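# Slide a drive sled from the shelf into the rack's bay

## Task

Take a drive sled off the shelf and push it into the empty bay of the rack so that its front face lines up flush with the neighbouring drives and it is oriented the same way up as they are; then open the gripper and move the arm away. The sled must stay seated on its own, since a result held in place only by the robot is not counted.

## Robot and tools

Robot: two arms, left_arm (the robot's own left, on the +y side) and right_arm. Each has six revolute joints and a parallel gripper. Do not read left or right off a camera image; the names refer to the robot's body.

Frame: one scene frame for both arms. Origin on the floor (z = 0) at the centre of the robot's foot, +x forward in the direction the robot faces, +y to the robot's left, +z up. Positions are in metres and orientations are quaternions in w, x, y, z order. The floor is the only surface with a known height. Printed hand positions can be a little wrong, more so when the arm is stretched far out, and the two arms may reach different poses from identical joint values.

Gripper geometry: fingers extend along the gripper's +z axis and close along its y axis. The reported end_effector_position sits between the finger pads, roughly 1 cm short of the fingertips.

Tool execute_actions, argument actions: a list holding either nothing, one action, or one wait. Optional pictures (true/false) controls whether camera images are attached; by default they are.
- Empty list {"actions": []}: no command, just returns the current state.
- Action {"rows": [[...]], "steps": N}: N from 1 to 15 control steps, each 1/30 s; N defaults to 15. Up to 15 rows; row k is used on step k and the final row repeats if rows run out.
- Wait {"steps": N} with no rows: N up to 300; returns once N steps have elapsed since the previous result, and the time you spend replying counts toward those steps.
A refused call sends nothing at all.

Row layout: always 14 numbers in one flat list covering both arms, even if only one moves. First left_arm: waist, shoulder, elbow, wrist pitch, wrist yaw, wrist roll, opening; then right_arm in the same seven-value order. The six joint values are absolute target angles in radians, on the same scale as the Joint positions line (not offsets). Stated ranges, same for each arm: waist -2.880 to 2.880, shoulder 0.000 to 3.142, elbow 0.000 to 3.019, wrist pitch -1.693 to 1.571, wrist yaw -1.571 to 1.571, wrist roll -2.094 to 2.094. True limits may differ from these by up to 0.019 rad either way. A target more than 0.019 rad beyond a limit, and further out than the joint's angle in the last result, gets the call refused. A target past the real limit is clipped there, and the result may print "joint sent to its limit" (possibly about an earlier, still-running action); absence of that line does not prove more travel exists.

Opening: absolute value from -1 (closed) to +1 (fully open, 0.094 m pad gap). Between the extremes the fingers go to where grip_measured would read that number. To hold something, command below the current grip_measured: about 0.03 lower holds firmly, a smaller difference holds more gently. Per-pad force tops out near 50 to 62 N (lower on some grippers, and less on parts under about 2 mm thick); initial contact can spike briefly. Each gripper's reading may be offset by up to about 1 mm.

Motion: joint speed is capped. Each step the sent target stays within a fixed lead of the measured angle (radians: waist 0.264, shoulder 0.32, elbow 0.276, wrist pitch 0.33, wrist yaw 0.186, wrist roll 0.522), and targets are shrunk back if they would move the gripper more than 70 mm in one step. So far targets take several calls. Between calls the simulation keeps running and arms keep heading for the last row sent, until everything nearly stops or a step is HELD; after that only a new action moves them further, though fingers still finish opening or closing.

Result lines: the state line `left_arm: …` | `right_arm: …` gives each gripper's end_effector_position and end_effector_quat_wxyz. Joint positions and Joint velocities give, per arm, six joints (rad, rad/s) then pad gap (m, m/s). grip_measured is the opening on the command scale. Joint torques follow the joint order without the gripper; they are raw drive outputs with offsets, scale factors, noise and friction, so treat them as rough hints of contact. "joint command not followed" means the clearance checker altered or blocked some joint targets; other parts of the row still ran. HELD marks steps where your row, or part of it, was not sent. MOTOR HOT appears from 85 °C; at 100 °C an OVER-TEMPERATURE FAULT makes that arm and its gripper go limp and drop until cooled, so avoid holding loads for long stretches, including while thinking.

Tool zoom_image: camera is cam_left_wrist or cam_right_wrist (both 616x616 fisheye wrist views); region [x0, y0, x1, y1] in pixels from the top-left of that camera's latest image, at most 504 by 504. Returns an enlarged crop.

Tool finished_scene: scene is the integer number of the current scene. Replying with no tool call also ends things.

Cautions: a part being carried may get a short external tug, and loose items may be nudged. Never knock anything out of the work area. Keep the arms from colliding or pressing on each other. Avoid dropping the sled, slamming it, hitting hard or shoving very hard against the rack. Before ending, release the sled, back the gripper out, and confirm it stays flush and correctly oriented without support. Smooth, efficient motion is preferred.

Each tool is called after "Call:" as a command line: name --argument value for each argument, lists and objects as JSON in quotes; but a table of rows of numbers goes row by row, as --pt "numbers of a row", without its own name.

## Session

Call:
execute_actions --actions '[]'

Scene clock: 0.00 s of 5400.00 s.
left_arm: end_effector_position=(+0.3684, +0.1755, +1.0582) grip_measured=+0.057 end_effector_quat_wxyz=(+0.122, -0.667, +0.733, -0.055) | right_arm: end_effector_position=(+0.3798, +0.0255, +0.9990) grip_measured=-0.988 end_effector_quat_wxyz=(+0.152, +0.357, +0.833, +0.396)
Joint positions: left_arm=[-2.382  1.735  0.666 -0.235 -0.214 -1.792  0.05 ] | right_arm=[ 2.641  2.206  0.66   0.87  -0.109  1.435  0.001]
Joint velocities: left_arm=[-0.005 -0.005 -0.012 -0.022  0.125  0.022 -0.   ] | right_arm=[-0.005  0.005 -0.017  0.002  0.007 -0.007  0.001]
Joint torques (N m, as the arm reports them, + toward a larger angle): no reading

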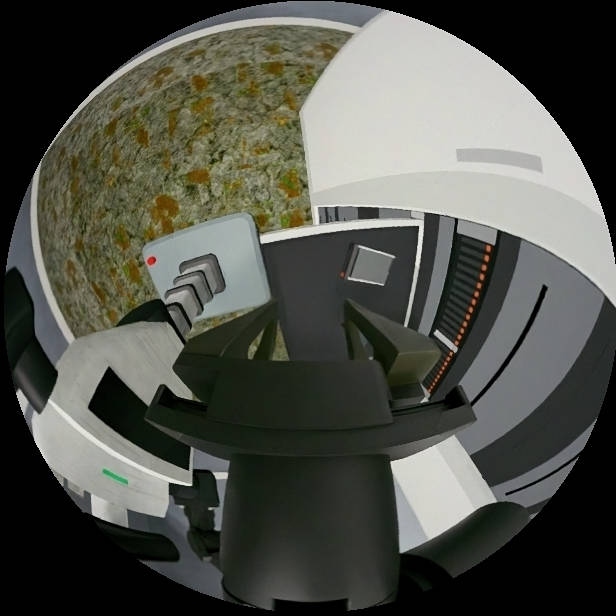

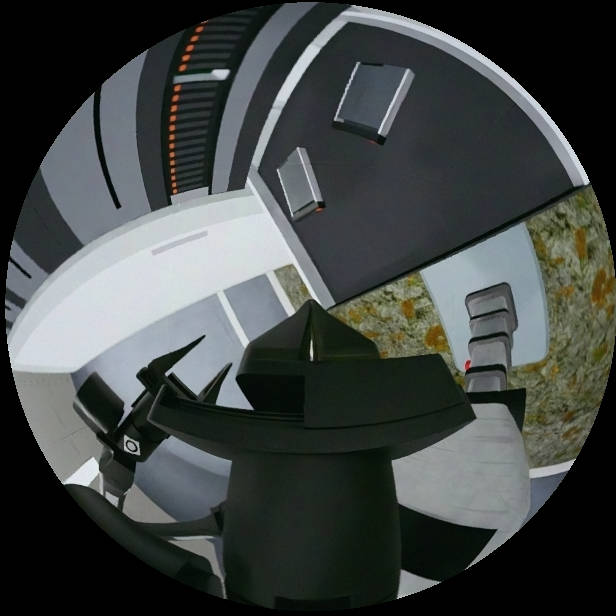

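Call:
zoom_image --camera "cam_left_wrist" --region '[320,200,540,420]'

Call:
zoom_image --camera "cam_right_wrist" --region '[140,10,440,240]'

Region (320, 200, 540, 420) of cam_left_wrist's 616x616 image, scaled by 2.291, with more detail than that image has.

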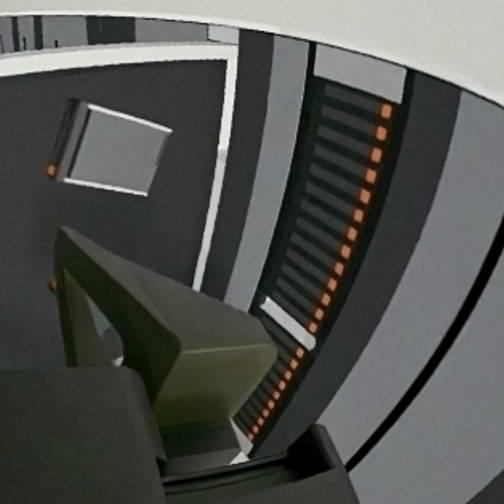

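Region (140, 10, 440, 240) of cam_right_wrist's 616x616 image, scaled by 1.680, with more detail than that image has; it fills the top 386 rows of this view, and the rest is white.

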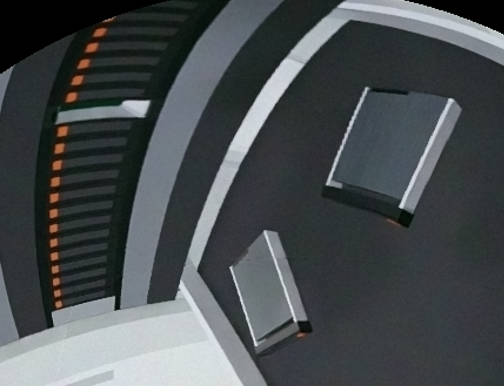

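Call:
execute_actions --actions '[{"rows":[[-2.232,1.735,0.666,-0.235,-0.214,-1.792,1,2.491,2.206,0.66,0.87,-0.109,1.435,-1]]}]' --pictures false

Call:
execute_actions --actions '[{"rows":[[-2.232,1.585,0.666,-0.235,-0.214,-1.792,1,2.491,2.056,0.66,0.87,-0.109,1.435,-1]]}]' --pictures false

Call:
execute_actions --actions '[{"rows":[[-2.232,1.585,0.816,-0.235,-0.214,-1.792,1,2.491,2.056,0.81,0.87,-0.109,1.435,-1]]}]' --pictures false

Call:
execute_actions --actions '[{"rows":[[-2.232,1.585,0.816,-0.035,-0.214,-1.792,1,2.491,2.056,0.81,0.87,-0.109,1.435,-1]]}]' --pictures false

Call:
execute_actions --actions '[{"rows":[[-2.232,1.585,0.816,-0.035,-0.014,-1.792,1,2.491,2.056,0.81,0.87,-0.109,1.435,-1]]}]' --pictures false

Call:
execute_actions --actions '[{"rows":[[-2.232,1.585,0.816,-0.035,-0.014,-1.592,1,2.491,2.056,0.81,0.87,-0.109,1.435,-1]]}]'

Scene clock: 39.47 s of 5400.00 s.
left_arm: end_effector_position=(+0.3794, +0.2376, +1.0556) grip_measured=+1.000 end_effector_quat_wxyz=(+0.128, -0.722, +0.679, -0.040) | right_arm: end_effector_position=(+0.4216, -0.0408, +0.9941) grip_measured=-0.988 end_effector_quat_wxyz=(+0.182, +0.421, +0.805, +0.377)
Joint positions: left_arm=[-2.224  1.735  0.666 -0.235 -0.215 -1.792  0.094] | right_arm=[ 2.485  2.206  0.66   0.87  -0.107  1.435  0.001]
Joint velocities: left_arm=[-0.015  0.015 -0.007 -0.007  0.037 -0.037  0.   ] | right_arm=[ 0.054  0.005  0.022  0.007  0.037  0.007 -0.   ]
Joint torques (N m, as the arm reports them, + toward a larger angle): left_arm=[ -1.3  -11.07   3.69   0.91  -0.22   0.  ] | right_arm=[  1.28 -11.66   0.92   1.55  -0.12  -0.04]
Steps of this call (steps 1 to 90: nothing new was sent; then 35.97 s passed at rest; steps 91 to 105: all 15 steps of this action). Readings (joint positions):
91: left_arm=[-2.371 1.735 0.666 -0.235 -0.210 -1.792] | right_arm=[2.631 2.206 0.660 0.870 -0.113 1.435]
92: left_arm=[-2.347 1.735 0.666 -0.235 -0.209 -1.792] | right_arm=[2.611 2.206 0.660 0.870 -0.114 1.435]
94: left_arm=[-2.279 1.735 0.666 -0.235 -0.211 -1.792] | right_arm=[2.547 2.206 0.660 0.870 -0.113 1.435]
98: left_arm=[-2.211 1.735 0.666 -0.235 -0.215 -1.792] | right_arm=[2.465 2.206 0.660 0.870 -0.107 1.435]
105: the state above

Scene clock: 39.97 s of 5400.00 s.
left_arm: end_effector_position=(+0.4052, +0.2352, +1.1124) grip_measured=+1.000 end_effector_quat_wxyz=(+0.167, -0.721, +0.665, -0.101) | right_arm: end_effector_position=(+0.4608, -0.0258, +1.0764) grip_measured=-0.988 end_effector_quat_wxyz=(+0.228, +0.401, +0.773, +0.436)
Joint positions: left_arm=[-2.224  1.578  0.656 -0.235 -0.214 -1.792  0.094] | right_arm=[ 2.487  2.037  0.659  0.868 -0.107  1.435  0.001]
Joint velocities: left_arm=[ 0.005  0.054 -0.002  0.002 -0.007  0.022  0.   ] | right_arm=[-0.015  0.083  0.007 -0.017 -0.051  0.007 -0.   ]
Joint torques (N m, as the arm reports them, + toward a larger angle): left_arm=[-1.21 -9.65  5.29  1.23 -0.22  0.01] | right_arm=[  2.02 -10.63   2.97   1.8   -0.13  -0.05]
Steps of this call (steps 1 to 15: all 15 steps of this action). Readings (joint positions):
1: left_arm=[-2.224 1.726 0.665 -0.235 -0.214 -1.792] | right_arm=[2.486 2.196 0.659 0.868 -0.107 1.435]
2: left_arm=[-2.224 1.706 0.660 -0.235 -0.214 -1.792] | right_arm=[2.487 2.177 0.654 0.864 -0.107 1.435]
4: left_arm=[-2.224 1.649 0.655 -0.235 -0.214 -1.792] | right_arm=[2.487 2.119 0.652 0.863 -0.107 1.435]
8: left_arm=[-2.224 1.568 0.656 -0.235 -0.214 -1.792] | right_arm=[2.487 2.029 0.657 0.867 -0.107 1.435]
15: the state above

Scene clock: 40.47 s of 5400.00 s.
left_arm: end_effector_position=(+0.4769, +0.2235, +1.1546) grip_measured=+1.000 end_effector_quat_wxyz=(+0.200, -0.717, +0.650, -0.154) | right_arm: end_effector_position=(+0.5269, +0.0036, +1.1161) grip_measured=-0.988 end_effector_quat_wxyz=(+0.266, +0.382, +0.742, +0.483)
Joint positions: left_arm=[-2.224  1.59   0.799 -0.237 -0.214 -1.792  0.094] | right_arm=[ 2.487  2.047  0.812  0.866 -0.107  1.435  0.001]
Joint velocities: left_arm=[-0.005 -0.005  0.012  0.002 -0.007  0.022  0.   ] | right_arm=[-0.015 -0.005 -0.017  0.002 -0.051  0.022 -0.   ]
Joint torques (N m, as the arm reports them, + toward a larger angle): left_arm=[ -1.3  -12.22   6.64   1.34  -0.22   0.03] | right_arm=[  1.77 -12.92   3.93   1.97  -0.15  -0.06]
Steps of this call (steps 1 to 15: all 15 steps of this action). Readings (joint positions):
1: left_arm=[-2.224 1.580 0.663 -0.236 -0.214 -1.792] | right_arm=[2.487 2.040 0.669 0.867 -0.107 1.435]
2: left_arm=[-2.224 1.584 0.676 -0.237 -0.214 -1.792] | right_arm=[2.487 2.047 0.690 0.866 -0.107 1.435]
4: left_arm=[-2.224 1.591 0.720 -0.237 -0.214 -1.792] | right_arm=[2.487 2.056 0.746 0.866 -0.107 1.435]
8: left_arm=[-2.224 1.590 0.792 -0.237 -0.214 -1.792] | right_arm=[2.487 2.051 0.811 0.866 -0.107 1.435]
15: the state above

Scene clock: 40.97 s of 5400.00 s.
left_arm: end_effector_position=(+0.5113, +0.2179, +1.1768) grip_measured=+1.000 end_effector_quat_wxyz=(+0.245, -0.706, +0.625, -0.226) | right_arm: end_effector_position=(+0.5269, +0.0036, +1.1161) grip_measured=-0.988 end_effector_quat_wxyz=(+0.266, +0.382, +0.742, +0.483)
Joint positions: left_arm=[-2.224  1.59   0.795 -0.055 -0.214 -1.792  0.094] | right_arm=[ 2.487  2.047  0.812  0.866 -0.107  1.435  0.001]
Joint velocities: left_arm=[ 0.005 -0.005 -0.022 -0.002  0.051  0.051  0.   ] | right_arm=[-0.005 -0.015 -0.007  0.012  0.007 -0.051 -0.   ]
Joint torques (N m, as the arm reports them, + toward a larger angle): left_arm=[ -1.36 -12.49   7.04   2.5   -0.19   0.04] | right_arm=[  2.   -12.88   4.25   1.95  -0.14  -0.07]
Steps of this call (steps 1 to 15: all 15 steps of this action). Readings (joint positions):
1: left_arm=[-2.224 1.590 0.795 -0.199 -0.214 -1.792] | right_arm=[2.487 2.047 0.812 0.866 -0.107 1.435]
2: left_arm=[-2.224 1.592 0.794 -0.147 -0.214 -1.792] | right_arm=[2.487 2.047 0.812 0.866 -0.107 1.435]
4: left_arm=[-2.224 1.590 0.795 -0.082 -0.214 -1.792] | right_arm=[2.487 2.047 0.812 0.866 -0.107 1.435]
8: left_arm=[-2.224 1.590 0.795 -0.057 -0.214 -1.792] | right_arm=[2.487 2.047 0.812 0.866 -0.107 1.435]
15: the state above

Scene clock: 41.47 s of 5400.00 s.
left_arm: end_effector_position=(+0.5072, +0.1824, +1.1756) grip_measured=+1.000 end_effector_quat_wxyz=(+0.168, -0.685, +0.651, -0.280) | right_arm: end_effector_position=(+0.5269, +0.0036, +1.1161) grip_measured=-0.988 end_effector_quat_wxyz=(+0.266, +0.382, +0.742, +0.483)
Joint positions: left_arm=[-2.228  1.589  0.795 -0.054 -0.017 -1.792  0.094] | right_arm=[ 2.487  2.047  0.812  0.866 -0.107  1.435  0.001]
Joint velocities: left_arm=[ 0.005 -0.005  0.027 -0.002 -0.022 -0.037  0.   ] | right_arm=[-0.005  0.005 -0.002 -0.012 -0.037 -0.007  0.   ]
Joint torques (N m, as the arm reports them, + toward a larger angle): left_arm=[ -1.06 -12.4    7.05   2.48   0.07   0.03] | right_arm=[  1.81 -12.62   4.02   1.98  -0.15  -0.08]
Steps of this call (steps 1 to 15: all 15 steps of this action). Readings (joint positions):
1: left_arm=[-2.222 1.589 0.795 -0.055 -0.122 -1.792] | right_arm=[2.487 2.047 0.812 0.866 -0.107 1.435]
2: left_arm=[-2.222 1.589 0.795 -0.054 -0.057 -1.792] | right_arm=[2.487 2.047 0.812 0.866 -0.107 1.435]
4: left_arm=[-2.227 1.589 0.795 -0.054 -0.022 -1.792] | right_arm=[2.487 2.047 0.812 0.866 -0.107 1.435]
8: left_arm=[-2.228 1.589 0.795 -0.054 -0.017 -1.792] | right_arm=[2.487 2.047 0.812 0.866 -0.107 1.435]
15: the state above

Scene clock: 41.97 s of 5400.00 s.
left_arm: end_effector_position=(+0.5072, +0.1823, +1.1756) grip_measured=+1.000 end_effector_quat_wxyz=(+0.192, -0.624, +0.710, -0.264) | right_arm: end_effector_position=(+0.5269, +0.0036, +1.1161) grip_measured=-0.988 end_effector_quat_wxyz=(+0.266, +0.382, +0.742, +0.483)
Joint positions: left_arm=[-2.228  1.589  0.795 -0.054 -0.017 -1.612  0.094] | right_arm=[ 2.487  2.047  0.812  0.866 -0.107  1.435  0.001]
Joint velocities: left_arm=[ 0.015 -0.005 -0.012 -0.012 -0.051  0.007  0.   ] | right_arm=[-0.015  0.005  0.007 -0.002  0.007 -0.037  0.001]
Joint torques (N m, as the arm reports them, + toward a larger angle): left_arm=[ -0.98 -12.31   7.1    2.54   0.07   0.22] | right_arm=[  1.86 -12.44   3.92   1.95  -0.14  -0.06]
Steps of this call (steps 1 to 15: all 15 steps of this action). Readings (joint positions):
1: left_arm=[-2.228 1.589 0.795 -0.054 -0.017 -1.761] | right_arm=[2.487 2.047 0.812 0.866 -0.107 1.435]
2: left_arm=[-2.228 1.589 0.795 -0.054 -0.017 -1.730] | right_arm=[2.487 2.047 0.812 0.866 -0.107 1.435]
4: left_arm=[-2.228 1.589 0.795 -0.054 -0.017 -1.685] | right_arm=[2.487 2.047 0.812 0.866 -0.107 1.435]
8: left_arm=[-2.228 1.589 0.795 -0.054 -0.017 -1.638] | right_arm=[2.487 2.047 0.812 0.866 -0.107 1.435]
15: the state above

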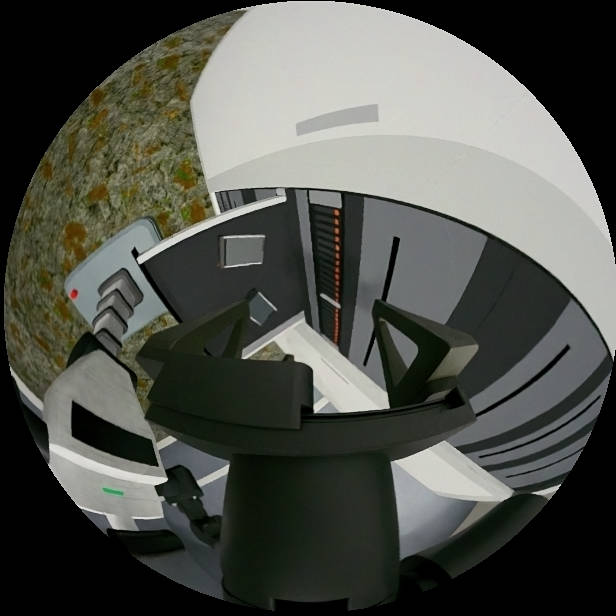

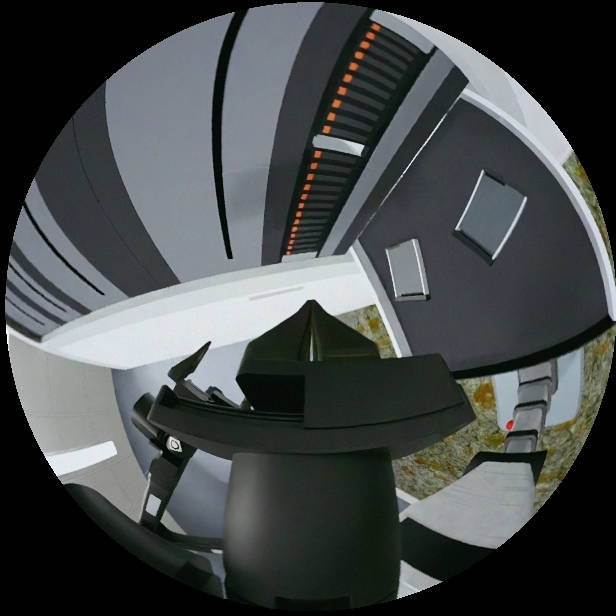

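Call:
execute_actions --actions '[{"rows":[[-2.4,2.0,0.8,0.6,-0.3,-0.6,1,1.6,2.056,0.81,0.87,-0.109,1.435,-1]]}]' --pictures false

Call:
execute_actions --actions '[{"rows":[[-2.514,2.4,0.83,1.2,-0.45,0,1,1.6,2.056,0.81,0.87,-0.109,1.435,-1]]}]' --pictures false

Call:
execute_actions --actions '[{"rows":[[-2.514,2.65,0.83,1.42,-0.45,0,1,1.6,2.056,0.81,0.87,-0.109,1.435,-1]]}]'

Scene clock: 128.77 s of 5400.00 s.
left_arm: end_effector_position=(+0.5123, +0.1195, +1.0395) grip_measured=+1.000 end_effector_quat_wxyz=(+0.391, -0.218, +0.888, -0.106) | right_arm: end_effector_position=(+0.5928, -0.3370, +1.1009) grip_measured=-0.988 end_effector_quat_wxyz=(+0.391, +0.576, +0.614, +0.372)
Joint positions: left_arm=[-2.412  2.057  0.784  0.564 -0.296 -0.708  0.094] | right_arm=[ 1.908  2.047  0.812  0.866 -0.113  1.435  0.001]
Joint velocities: left_arm=[ 0.044 -0.23   0.007  0.159 -0.051  0.681  0.   ] | right_arm=[-1.402 -0.005  0.007 -0.012  0.037 -0.066  0.001]
Joint torques (N m, as the arm reports them, + toward a larger angle): left_arm=[ -0.33 -18.97   4.09   2.99  -0.35   0.13] | right_arm=[  1.3  -13.16   3.76   1.84   0.02  -0.04]
Steps of this call (steps 1 to 15: the robot went on to your last target; steps 16 to 90: nothing new was sent; then 83.30 s passed at rest; steps 91 to 105: all 15 steps of this action). Readings (joint positions):
91: left_arm=[-2.237 1.602 0.793 -0.019 -0.070 -1.562] | right_arm=[2.478 2.047 0.812 0.866 -0.111 1.435]
92: left_arm=[-2.250 1.629 0.794 0.041 -0.129 -1.509] | right_arm=[2.463 2.047 0.812 0.866 -0.113 1.435]
94: left_arm=[-2.289 1.714 0.797 0.166 -0.220 -1.401] | right_arm=[2.406 2.047 0.812 0.866 -0.114 1.435]
98: left_arm=[-2.373 1.946 0.798 0.480 -0.291 -1.065] | right_arm=[2.242 2.047 0.812 0.866 -0.114 1.435]
105: the state above

Scene clock: 129.27 s of 5400.00 s.
left_arm: end_effector_position=(+0.4874, +0.0863, +0.9677) grip_measured=+1.000 end_effector_quat_wxyz=(+0.520, +0.059, +0.851, +0.029) | right_arm: end_effector_position=(+0.5421, -0.5284, +1.0980) grip_measured=-0.988 end_effector_quat_wxyz=(+0.450, +0.666, +0.518, +0.293)
Joint positions: left_arm=[-2.523  2.444  0.816  1.169 -0.447 -0.049  0.094] | right_arm=[ 1.585  2.047  0.812  0.866 -0.106  1.435  0.001]
Joint velocities: left_arm=[ 0.005 -0.249 -0.007  0.081  0.037  0.256  0.   ] | right_arm=[ 0.288 -0.015 -0.017  0.002 -0.037 -0.051 -0.   ]
Joint torques (N m, as the arm reports them, + toward a larger angle): left_arm=[ -0.1  -17.95   1.61   3.08  -0.3    0.08] | right_arm=[ -0.16 -12.5    3.64   1.91  -0.11  -0.06]
Steps of this call (steps 1 to 15: all 15 steps of this action). Readings (joint positions):
1: left_arm=[-2.417 2.068 0.784 0.614 -0.350 -0.649] | right_arm=[1.860 2.047 0.812 0.866 -0.113 1.435]
2: left_arm=[-2.423 2.096 0.794 0.693 -0.390 -0.586] | right_arm=[1.811 2.047 0.812 0.866 -0.113 1.435]
4: left_arm=[-2.447 2.194 0.823 0.855 -0.429 -0.442] | right_arm=[1.713 2.047 0.812 0.866 -0.113 1.435]
8: left_arm=[-2.507 2.403 0.841 1.131 -0.443 -0.189] | right_arm=[1.562 2.047 0.812 0.866 -0.105 1.435]
15: the state above

Scene clock: 129.77 s of 5400.00 s.
left_arm: end_effector_position=(+0.4383, +0.1082, +0.9013) grip_measured=+1.000 end_effector_quat_wxyz=(+0.519, +0.074, +0.851, +0.039) | right_arm: end_effector_position=(+0.5472, -0.5167, +1.0980) grip_measured=-0.988 end_effector_quat_wxyz=(+0.446, +0.661, +0.525, +0.298)
Joint positions: left_arm=[-2.523  2.679  0.823  1.395 -0.447 -0.014  0.094] | right_arm=[ 1.605  2.047  0.812  0.866 -0.108  1.435  0.001]
Joint velocities: left_arm=[-0.015 -0.161  0.012  0.032  0.007  0.051  0.   ] | right_arm=[-0.005 -0.005 -0.017 -0.012  0.051 -0.037  0.001]
Joint torques (N m, as the arm reports them, + toward a larger angle): left_arm=[  0.2  -15.8   -0.38   2.79  -0.26   0.09] | right_arm=[  0.46 -12.79   3.66   1.97  -0.06  -0.07]
Steps of this call (steps 1 to 15: all 15 steps of this action). Readings (joint positions):
1: left_arm=[-2.523 2.455 0.819 1.225 -0.447 -0.041] | right_arm=[1.593 2.047 0.812 0.866 -0.107 1.435]
2: left_arm=[-2.523 2.482 0.830 1.306 -0.447 -0.036] | right_arm=[1.600 2.047 0.812 0.866 -0.108 1.435]
4: left_arm=[-2.523 2.554 0.847 1.378 -0.447 -0.028] | right_arm=[1.606 2.047 0.812 0.866 -0.108 1.435]
8: left_arm=[-2.523 2.672 0.833 1.391 -0.447 -0.019] | right_arm=[1.605 2.047 0.812 0.866 -0.108 1.435]
15: the state above

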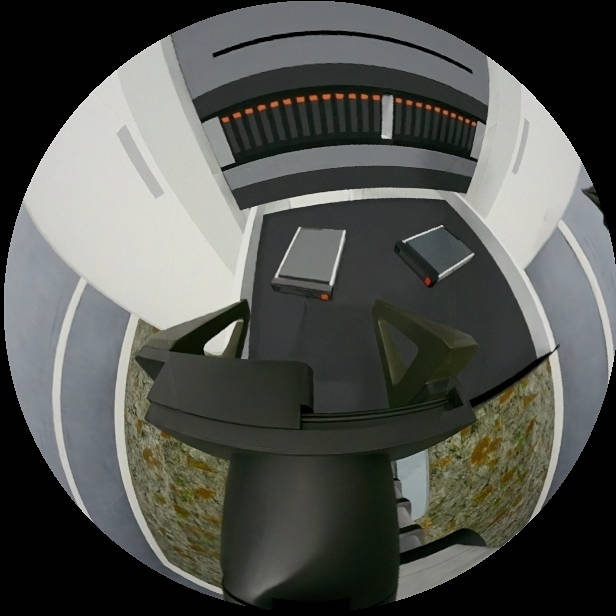

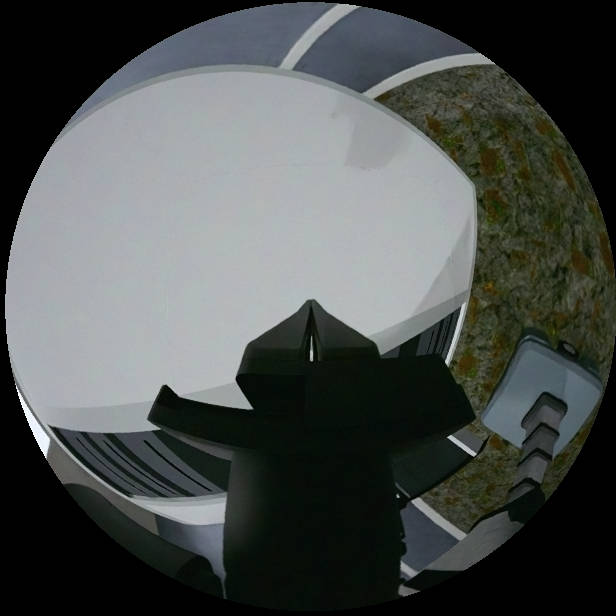

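Call:
execute_actions --actions '[{"rows":[[-2.27,2.73,0.954,1.34,-0.15,-0.04,1,1.6,2.056,0.81,0.87,-0.109,1.435,-1]]}]'

Scene clock: 150.20 s of 5400.00 s.
left_arm: end_effector_position=(+0.5099, +0.1794, +0.8746) grip_measured=+1.000 end_effector_quat_wxyz=(+0.524, +0.028, +0.851, -0.017) | right_arm: end_effector_position=(+0.5472, -0.5167, +1.0980) grip_measured=-0.988 end_effector_quat_wxyz=(+0.446, +0.661, +0.525, +0.298)
Joint positions: left_arm=[-2.251  2.722  0.96   1.351 -0.154 -0.027  0.094] | right_arm=[ 1.605  2.047  0.812  0.866 -0.108  1.435  0.001]
Joint velocities: left_arm=[-0.239 -0.005  0.012  0.007 -0.051 -0.022  0.   ] | right_arm=[ 0.005 -0.005 -0.022 -0.022 -0.037  0.081 -0.   ]
Joint torques (N m, as the arm reports them, + toward a larger angle): left_arm=[ -1.43 -14.82  -0.59   1.58   0.13  -0.18] | right_arm=[  0.24 -12.89   3.65   1.9   -0.09  -0.05]
Steps of this call (steps 1 to 30: the robot went on to your last target; steps 31 to 90: nothing new was sent; then 16.93 s passed at rest; steps 91 to 105: all 15 steps of this action). Readings (joint positions):
91: left_arm=[-2.509 2.666 0.833 1.395 -0.383 -0.014] | right_arm=[1.605 2.047 0.812 0.866 -0.108 1.435]
92: left_arm=[-2.486 2.674 0.852 1.386 -0.308 -0.014] | right_arm=[1.605 2.047 0.812 0.866 -0.108 1.435]
94: left_arm=[-2.408 2.697 0.906 1.370 -0.192 -0.016] | right_arm=[1.605 2.047 0.812 0.866 -0.108 1.435]
98: left_arm=[-2.256 2.720 0.962 1.353 -0.158 -0.023] | right_arm=[1.605 2.047 0.812 0.866 -0.108 1.435]
105: the state above

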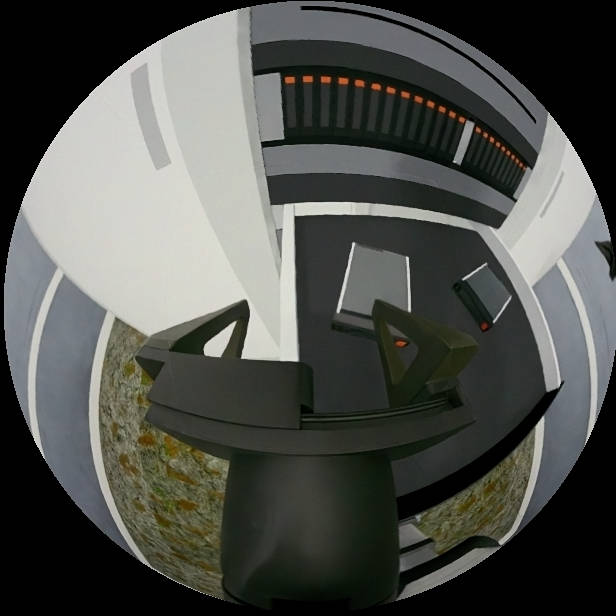

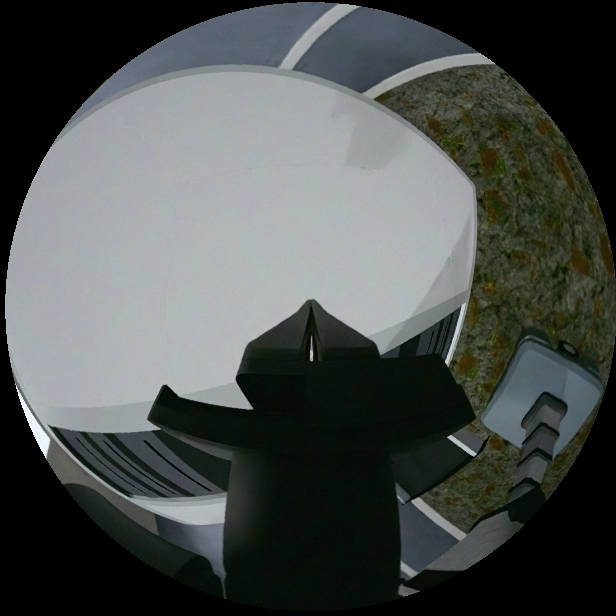

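Call:
execute_actions --actions '[{"rows":[[-2.35,2.72,0.954,1.34,0,0,1,1.6,2.056,0.81,0.87,-0.109,1.435,-1]]}]'

Scene clock: 160.23 s of 5400.00 s.
left_arm: end_effector_position=(+0.4904, +0.0966, +0.8777) grip_measured=+1.000 end_effector_quat_wxyz=(+0.516, +0.117, +0.842, -0.109) | right_arm: end_effector_position=(+0.5472, -0.5167, +1.0980) grip_measured=-0.988 end_effector_quat_wxyz=(+0.446, +0.661, +0.525, +0.298)
Joint positions: left_arm=[-2.359  2.722  0.96   1.351 -0.001 -0.014  0.094] | right_arm=[ 1.605  2.047  0.812  0.866 -0.108  1.435  0.001]
Joint velocities: left_arm=[-0.015 -0.005  0.022 -0.002 -0.037  0.022  0.   ] | right_arm=[-0.005 -0.005 -0.007 -0.017 -0.081 -0.037 -0.   ]
Joint torques (N m, as the arm reports them, + toward a larger angle): left_arm=[ -0.24 -15.76  -0.52   1.59   0.04   0.1 ] | right_arm=[  0.13 -12.82   3.67   1.97  -0.08  -0.05]
Steps of this call (steps 1 to 30: the robot went on to your last target; steps 31 to 90: nothing new was sent; then 6.53 s passed at rest; steps 91 to 105: all 15 steps of this action). Readings (joint positions):
91: left_arm=[-2.272 2.722 0.960 1.351 -0.078 -0.026] | right_arm=[1.605 2.047 0.812 0.866 -0.108 1.435]
92: left_arm=[-2.280 2.722 0.960 1.351 -0.033 -0.023] | right_arm=[1.605 2.047 0.812 0.866 -0.108 1.435]
94: left_arm=[-2.311 2.722 0.960 1.351 -0.008 -0.020] | right_arm=[1.605 2.047 0.812 0.866 -0.108 1.435]
98: left_arm=[-2.359 2.722 0.960 1.351 -0.001 -0.015] | right_arm=[1.605 2.047 0.812 0.866 -0.108 1.435]
105: the state above

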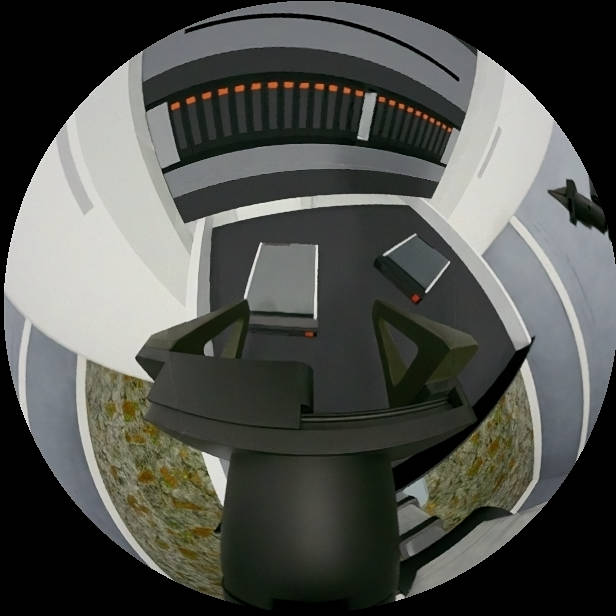

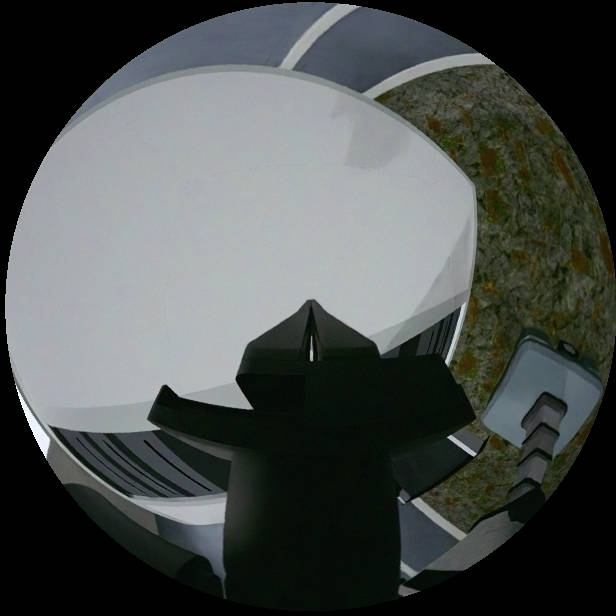

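Call:
execute_actions --actions '[{"rows":[[-2.295,2.765,1.14,1.215,0,0,1,1.6,2.056,0.81,0.87,-0.109,1.435,-1]]}]'

Scene clock: 169.53 s of 5400.00 s.
left_arm: end_effector_position=(+0.5525, +0.1049, +0.8528) grip_measured=+1.000 end_effector_quat_wxyz=(+0.523, +0.098, +0.841, -0.101) | right_arm: end_effector_position=(+0.5472, -0.5167, +1.0980) grip_measured=-0.988 end_effector_quat_wxyz=(+0.446, +0.661, +0.525, +0.298)
Joint positions: left_arm=[-2.308  2.768  1.146  1.228  0.01  -0.016  0.094] | right_arm=[ 1.605  2.047  0.812  0.866 -0.108  1.435  0.001]
Joint velocities: left_arm=[-0.015 -0.015 -0.022 -0.002 -0.051  0.066  0.   ] | right_arm=[-0.005 -0.005 -0.007 -0.002 -0.037 -0.022  0.   ]
Joint torques (N m, as the arm reports them, + toward a larger angle): left_arm=[  0.23 -17.64   0.43   1.54  -0.47   0.14] | right_arm=[  0.11 -12.64   3.68   1.96  -0.08  -0.05]
Steps of this call (steps 1 to 15: the robot went on to your last target; steps 16 to 90: nothing new was sent; then 5.80 s passed at rest; steps 91 to 105: all 15 steps of this action). Readings (joint positions):
91: left_arm=[-2.355 2.724 0.977 1.326 0.000 -0.013] | right_arm=[1.605 2.047 0.812 0.866 -0.108 1.435]
92: left_arm=[-2.349 2.735 1.015 1.288 0.001 -0.013] | right_arm=[1.605 2.047 0.812 0.866 -0.108 1.435]
94: left_arm=[-2.327 2.763 1.103 1.244 0.001 -0.013] | right_arm=[1.605 2.047 0.812 0.866 -0.108 1.435]
98: left_arm=[-2.308 2.768 1.146 1.228 0.010 -0.016] | right_arm=[1.605 2.047 0.812 0.866 -0.108 1.435]
105: the state above

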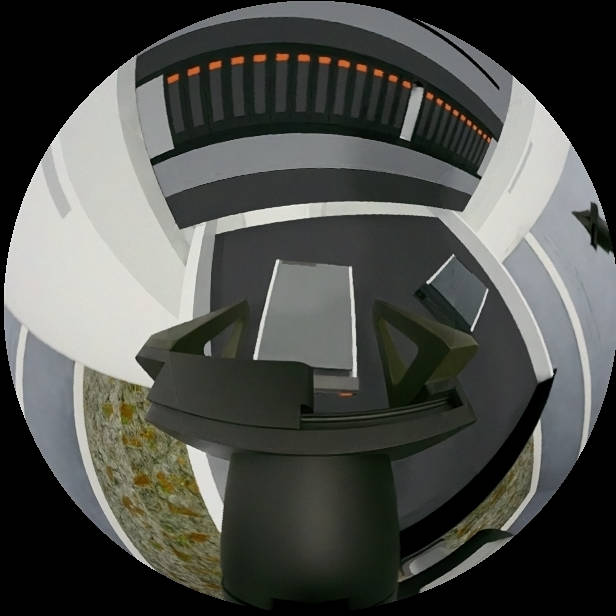

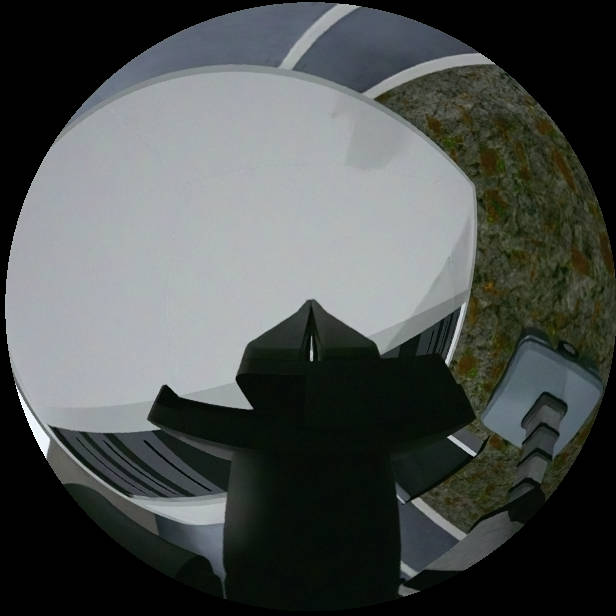

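Call:
execute_actions --actions '[{"rows":[[-2.29,2.83,1.18,1.245,0,0,1,1.6,2.056,0.81,0.87,-0.109,1.435,-1]]}]'

Scene clock: 175.87 s of 5400.00 s.
left_arm: end_effector_position=(+0.5508, +0.1048, +0.8358) grip_measured=+1.000 end_effector_quat_wxyz=(+0.523, +0.103, +0.841, -0.097) | right_arm: end_effector_position=(+0.5472, -0.5167, +1.0980) grip_measured=-0.988 end_effector_quat_wxyz=(+0.446, +0.661, +0.525, +0.298)
Joint positions: left_arm=[-2.308  2.812  1.181  1.234  0.008 -0.003  0.094] | right_arm=[ 1.605  2.047  0.812  0.866 -0.108  1.435  0.001]
Joint velocities: left_arm=[ 0.005 -0.005 -0.022 -0.007 -0.037 -0.007  0.   ] | right_arm=[-0.005 -0.005  0.002 -0.002  0.007 -0.037 -0.001]
Joint torques (N m, as the arm reports them, + toward a larger angle): left_arm=[  0.69 -15.7    0.68   2.6   -0.38   0.01] | right_arm=[  0.15 -12.67   3.7    1.93  -0.09  -0.07]
Steps of this call (steps 1 to 15: the robot went on to your last target; steps 16 to 90: nothing new was sent; then 2.83 s passed at rest; steps 91 to 105: all 15 steps of this action). Readings (joint positions):
91: left_arm=[-2.308 2.772 1.149 1.228 0.010 -0.016] | right_arm=[1.605 2.047 0.812 0.866 -0.108 1.435]
92: left_arm=[-2.308 2.779 1.158 1.230 0.008 -0.015] | right_arm=[1.605 2.047 0.812 0.866 -0.108 1.435]
94: left_arm=[-2.308 2.798 1.175 1.230 0.007 -0.014] | right_arm=[1.605 2.047 0.812 0.866 -0.108 1.435]
98: left_arm=[-2.308 2.812 1.181 1.234 0.008 -0.003] | right_arm=[1.605 2.047 0.812 0.866 -0.108 1.435]
105: the state above

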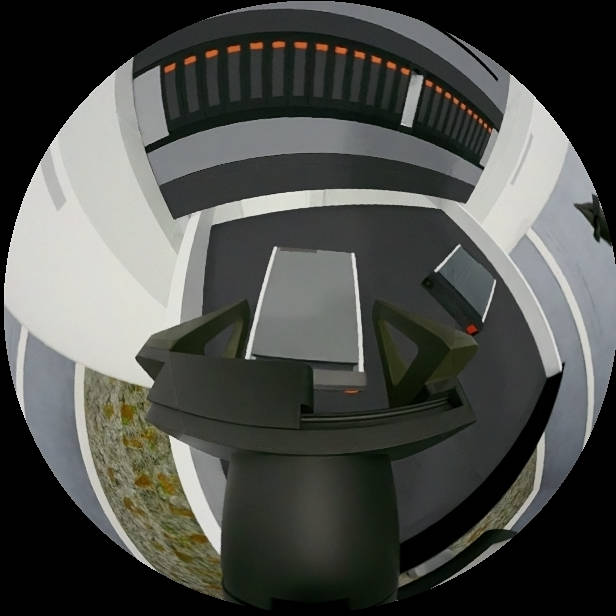

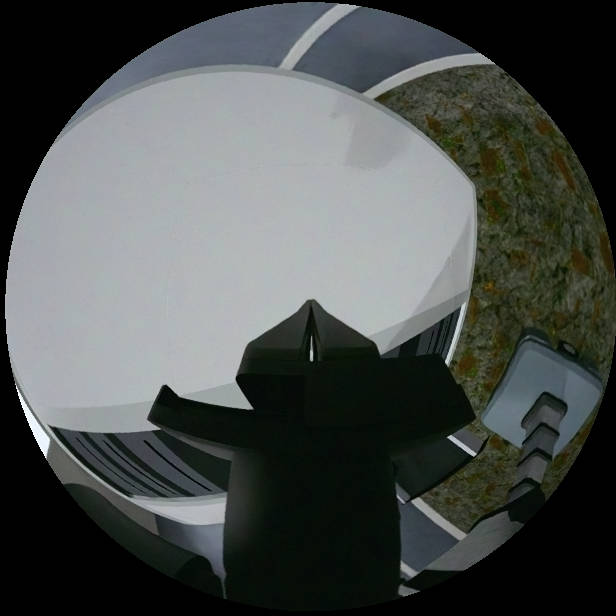

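Call:
execute_actions --actions '[{"rows":[[-2.30,2.80,1.18,1.235,0,0,0.4,1.6,2.056,0.81,0.87,-0.109,1.435,-1]]}]'

Scene clock: 179.70 s of 5400.00 s.
left_arm: end_effector_position=(+0.5512, +0.1062, +0.8357) grip_measured=+0.577 end_effector_quat_wxyz=(+0.523, +0.101, +0.841, -0.094) | right_arm: end_effector_position=(+0.5472, -0.5167, +1.0980) grip_measured=-0.988 end_effector_quat_wxyz=(+0.446, +0.661, +0.525, +0.298)
Joint positions: left_arm=[-2.308  2.812  1.181  1.234  0.003 -0.003  0.074] | right_arm=[ 1.605  2.047  0.812  0.866 -0.108  1.435  0.001]
Joint velocities: left_arm=[-0.015 -0.024 -0.022  0.012 -0.022 -0.051  0.001] | right_arm=[-0.005 -0.015 -0.007 -0.012 -0.007 -0.007  0.   ]
Joint torques (N m, as the arm reports them, + toward a larger angle): left_arm=[ -0.31 -18.6    0.66   2.17  -0.13   0.01] | right_arm=[  0.16 -12.78   3.68   1.94  -0.09  -0.07]
Steps of this call (steps 1 to 15: the robot went on to your last target; steps 16 to 90: nothing new was sent; then 0.33 s passed at rest; steps 91 to 105: all 15 steps of this action). Readings (joint positions):
91: left_arm=[-2.309 2.812 1.181 1.234 0.007 -0.003] | right_arm=[1.605 2.047 0.812 0.866 -0.108 1.435]
92: left_arm=[-2.308 2.812 1.181 1.234 0.006 -0.003] | right_arm=[1.605 2.047 0.812 0.866 -0.108 1.435]
94: left_arm=[-2.308 2.812 1.181 1.234 0.003 -0.003] | right_arm=[1.605 2.047 0.812 0.866 -0.108 1.435]
98: left_arm=[-2.308 2.812 1.181 1.234 0.003 -0.003] | right_arm=[1.605 2.047 0.812 0.866 -0.108 1.435]
105: the state above

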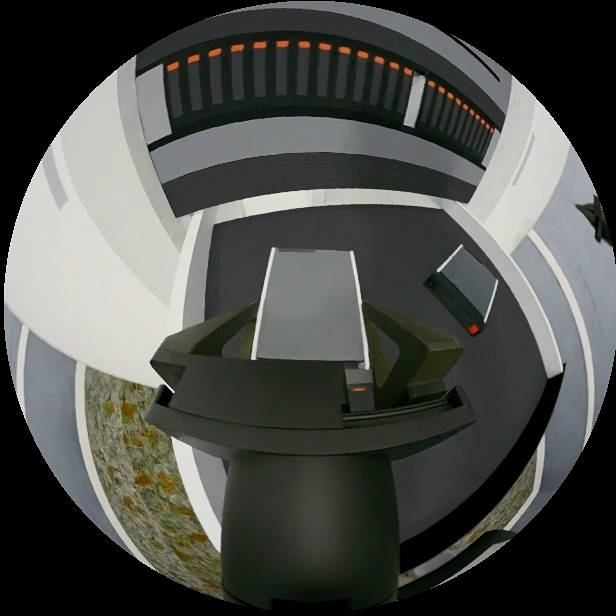

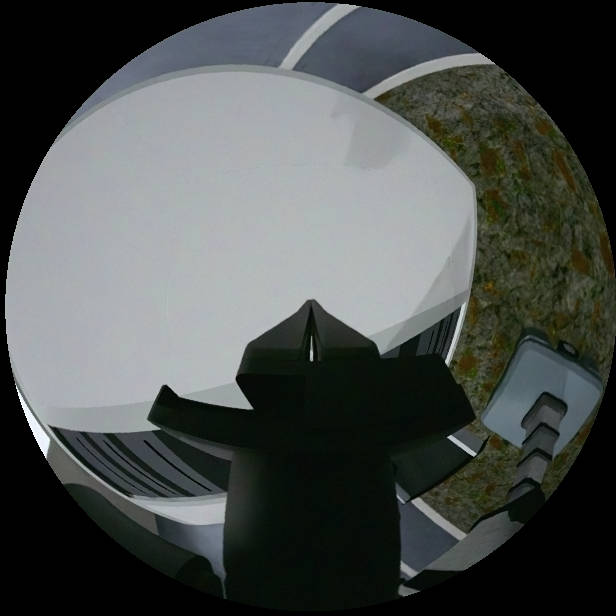

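Call:
execute_actions --actions '[{"rows":[[-2.30,2.72,1.15,1.22,0,0,0.53,1.6,2.056,0.81,0.87,-0.109,1.435,-1],[-2.30,2.6,1.1,1.2,0,0,0.53,1.6,2.056,0.81,0.87,-0.109,1.435,-1]]}]' --pictures false

Call:
execute_actions --actions '[{"rows":[[-2.40,2.6,1.15,1.3,0,-0.8,0.53,1.6,2.056,0.81,0.87,-0.109,1.435,-1]]}]' --pictures false

Call:
execute_actions --actions '[{"rows":[[-2.49,2.72,1.36,1.4,0,-1.57,0.53,1.6,2.056,0.81,0.87,-0.109,1.435,-1]]}]'

Scene clock: 195.57 s of 5400.00 s.
left_arm: end_effector_position=(+0.5989, +0.0984, +0.9447) grip_measured=+0.577 end_effector_quat_wxyz=(+0.571, +0.096, +0.809, -0.100) | right_arm: end_effector_position=(+0.5472, -0.5167, +1.0980) grip_measured=-0.988 end_effector_quat_wxyz=(+0.446, +0.661, +0.525, +0.298)
Joint positions: left_arm=[-2.308  2.586  1.1    1.204  0.003 -0.003  0.074] | right_arm=[ 1.605  2.047  0.812  0.866 -0.108  1.435  0.001]
Joint velocities: left_arm=[ 0.015  0.015  0.002 -0.007 -0.037  0.037  0.   ] | right_arm=[ 0.005 -0.005  0.002  0.002 -0.022 -0.007  0.001]
Joint torques (N m, as the arm reports them, + toward a larger angle): left_arm=[ -0.32 -17.43   1.62   1.83  -0.14   0.  ] | right_arm=[ -0.07 -12.77   3.68   1.98  -0.08  -0.08]
Steps of this call (steps 1 to 15: the robot went on to your last target; steps 16 to 90: nothing new was sent; then 12.37 s passed at rest; steps 91 to 105: all 15 steps of this action). Readings (joint positions):
91: left_arm=[-2.308 2.807 1.177 1.232 0.003 -0.003] | right_arm=[1.605 2.047 0.812 0.866 -0.108 1.435]
92: left_arm=[-2.308 2.794 1.162 1.224 0.003 -0.003] | right_arm=[1.605 2.047 0.812 0.866 -0.108 1.435]
94: left_arm=[-2.308 2.750 1.121 1.211 0.003 -0.003] | right_arm=[1.605 2.047 0.812 0.866 -0.108 1.435]
98: left_arm=[-2.308 2.655 1.094 1.204 0.003 -0.003] | right_arm=[1.605 2.047 0.812 0.866 -0.108 1.435]
105: the state above

Scene clock: 196.07 s of 5400.00 s.
left_arm: end_effector_position=(+0.5889, +0.0318, +0.9587) grip_measured=+0.577 end_effector_quat_wxyz=(+0.506, -0.165, +0.773, -0.345) | right_arm: end_effector_position=(+0.5472, -0.5167, +1.0980) grip_measured=-0.988 end_effector_quat_wxyz=(+0.446, +0.661, +0.525, +0.298)
Joint positions: left_arm=[-2.411  2.606  1.13   1.27  -0.    -0.753  0.074] | right_arm=[ 1.605  2.047  0.812  0.866 -0.108  1.435  0.001]
Joint velocities: left_arm=[ 0.044 -0.005 -0.007 -0.002 -0.037 -0.256  0.001] | right_arm=[ 0.005 -0.015  0.012  0.007 -0.007 -0.037  0.001]
Joint torques (N m, as the arm reports them, + toward a larger angle): left_arm=[ -0.52 -18.97   3.26   3.54   0.    -0.13] | right_arm=[  0.18 -12.82   3.65   2.01  -0.07  -0.06]
Steps of this call (steps 1 to 15: all 15 steps of this action). Readings (joint positions):
1: left_arm=[-2.313 2.590 1.101 1.217 -0.000 -0.088] | right_arm=[1.605 2.047 0.812 0.866 -0.108 1.435]
2: left_arm=[-2.321 2.596 1.106 1.238 -0.002 -0.188] | right_arm=[1.605 2.047 0.812 0.866 -0.108 1.435]
4: left_arm=[-2.350 2.604 1.118 1.259 -0.002 -0.385] | right_arm=[1.605 2.047 0.812 0.866 -0.108 1.435]
8: left_arm=[-2.405 2.606 1.129 1.269 -0.001 -0.623] | right_arm=[1.605 2.047 0.812 0.866 -0.108 1.435]
15: the state above

Scene clock: 196.57 s of 5400.00 s.
left_arm: end_effector_position=(+0.6080, -0.0442, +0.9581) grip_measured=+0.577 end_effector_quat_wxyz=(+0.354, -0.386, +0.622, -0.581) | right_arm: end_effector_position=(+0.5472, -0.5167, +1.0980) grip_measured=-0.988 end_effector_quat_wxyz=(+0.446, +0.661, +0.525, +0.298)
Joint positions: left_arm=[-2.501  2.738  1.338  1.37  -0.001 -1.521  0.074] | right_arm=[ 1.605  2.047  0.812  0.866 -0.108  1.435  0.001]
Joint velocities: left_arm=[ 0.024 -0.015 -0.017 -0.002  0.022 -0.315 -0.   ] | right_arm=[ 0.005 -0.005 -0.007  0.007 -0.007  0.051  0.   ]
Joint torques (N m, as the arm reports them, + toward a larger angle): left_arm=[ -0.47 -21.47   3.8    3.48   0.03  -0.06] | right_arm=[  0.15 -12.74   3.68   1.95  -0.07  -0.05]
Steps of this call (steps 1 to 15: all 15 steps of this action). Readings (joint positions):
1: left_arm=[-2.414 2.618 1.149 1.291 -0.002 -0.831] | right_arm=[1.605 2.047 0.812 0.866 -0.108 1.435]
2: left_arm=[-2.418 2.645 1.197 1.323 -0.003 -0.927] | right_arm=[1.605 2.047 0.812 0.866 -0.108 1.435]
4: left_arm=[-2.438 2.702 1.307 1.354 -0.002 -1.125] | right_arm=[1.605 2.047 0.812 0.866 -0.108 1.435]
8: left_arm=[-2.486 2.736 1.338 1.364 -0.002 -1.382] | right_arm=[1.605 2.047 0.812 0.866 -0.108 1.435]
15: the state above

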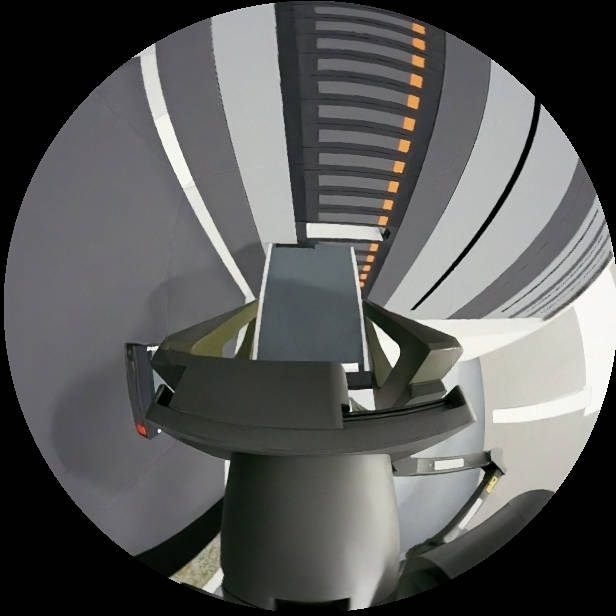

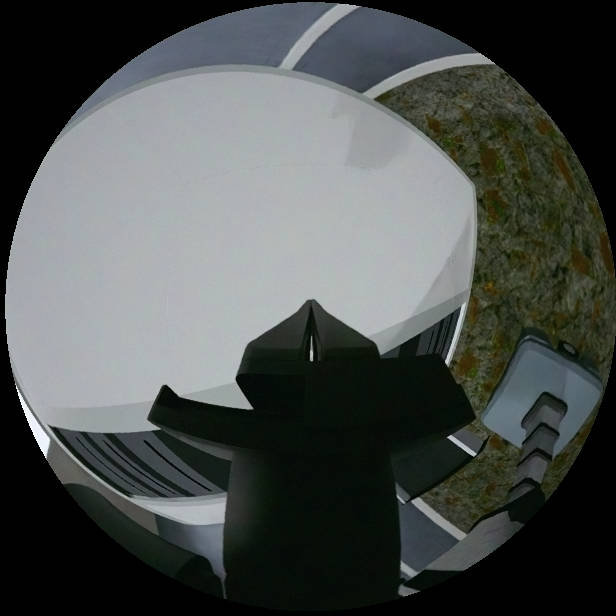

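Call:
zoom_image --camera "cam_left_wrist" --region '[250,170,430,310]'

Region (250, 170, 430, 310) of cam_left_wrist's 616x616 image, scaled by 2.800, with more detail than that image has.

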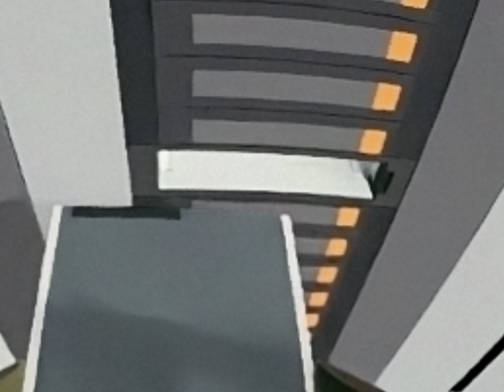

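Call:
execute_actions --actions '[{"rows":[[-2.49,2.665,1.32,1.45,0,-1.57,0.53,1.6,2.056,0.81,0.87,-0.109,1.435,-1]]}]'

Scene clock: 212.83 s of 5400.00 s.
left_arm: end_effector_position=(+0.6169, -0.0433, +0.9987) grip_measured=+0.577 end_effector_quat_wxyz=(+0.361, -0.384, +0.590, -0.612) | right_arm: end_effector_position=(+0.5472, -0.5167, +1.0980) grip_measured=-0.988 end_effector_quat_wxyz=(+0.446, +0.661, +0.525, +0.298)
Joint positions: left_arm=[-2.497  2.687  1.317  1.423 -0.001 -1.558  0.074] | right_arm=[ 1.605  2.047  0.812  0.866 -0.108  1.435  0.001]
Joint velocities: left_arm=[-0.005  0.005  0.002 -0.022 -0.007 -0.051 -0.   ] | right_arm=[-0.005  0.005 -0.002  0.007 -0.037  0.022  0.   ]
Joint torques (N m, as the arm reports them, + toward a larger angle): left_arm=[ -0.6  -22.05   2.82   3.38   0.03  -0.07] | right_arm=[  0.2  -12.59   3.68   1.99  -0.09  -0.06]
Steps of this call (steps 1 to 30: the robot went on to your last target; steps 31 to 90: nothing new was sent; then 12.77 s passed at rest; steps 91 to 105: all 15 steps of this action). Readings (joint positions):
91: left_arm=[-2.497 2.736 1.336 1.378 -0.001 -1.558] | right_arm=[1.605 2.047 0.812 0.866 -0.108 1.435]
92: left_arm=[-2.497 2.732 1.328 1.392 -0.001 -1.558] | right_arm=[1.605 2.047 0.812 0.866 -0.108 1.435]
94: left_arm=[-2.497 2.720 1.318 1.410 -0.001 -1.558] | right_arm=[1.605 2.047 0.812 0.866 -0.108 1.435]
98: left_arm=[-2.497 2.699 1.317 1.420 -0.001 -1.558] | right_arm=[1.605 2.047 0.812 0.866 -0.108 1.435]
105: the state above

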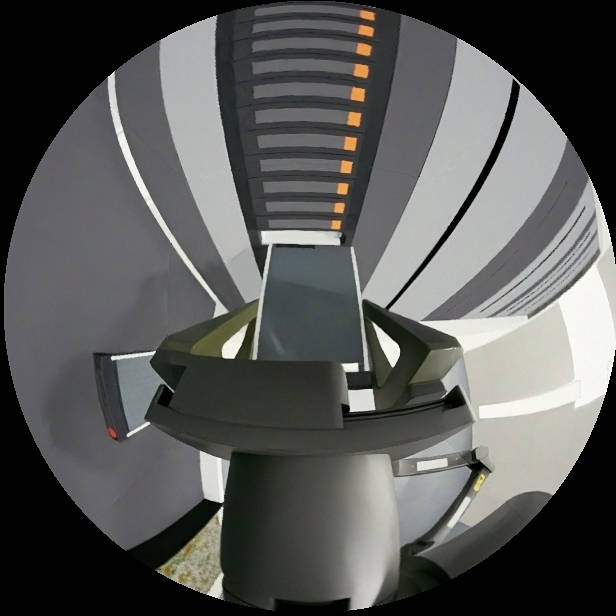

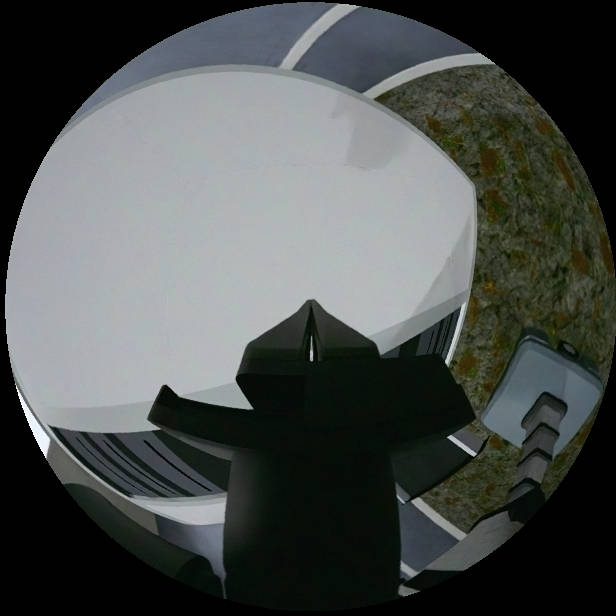

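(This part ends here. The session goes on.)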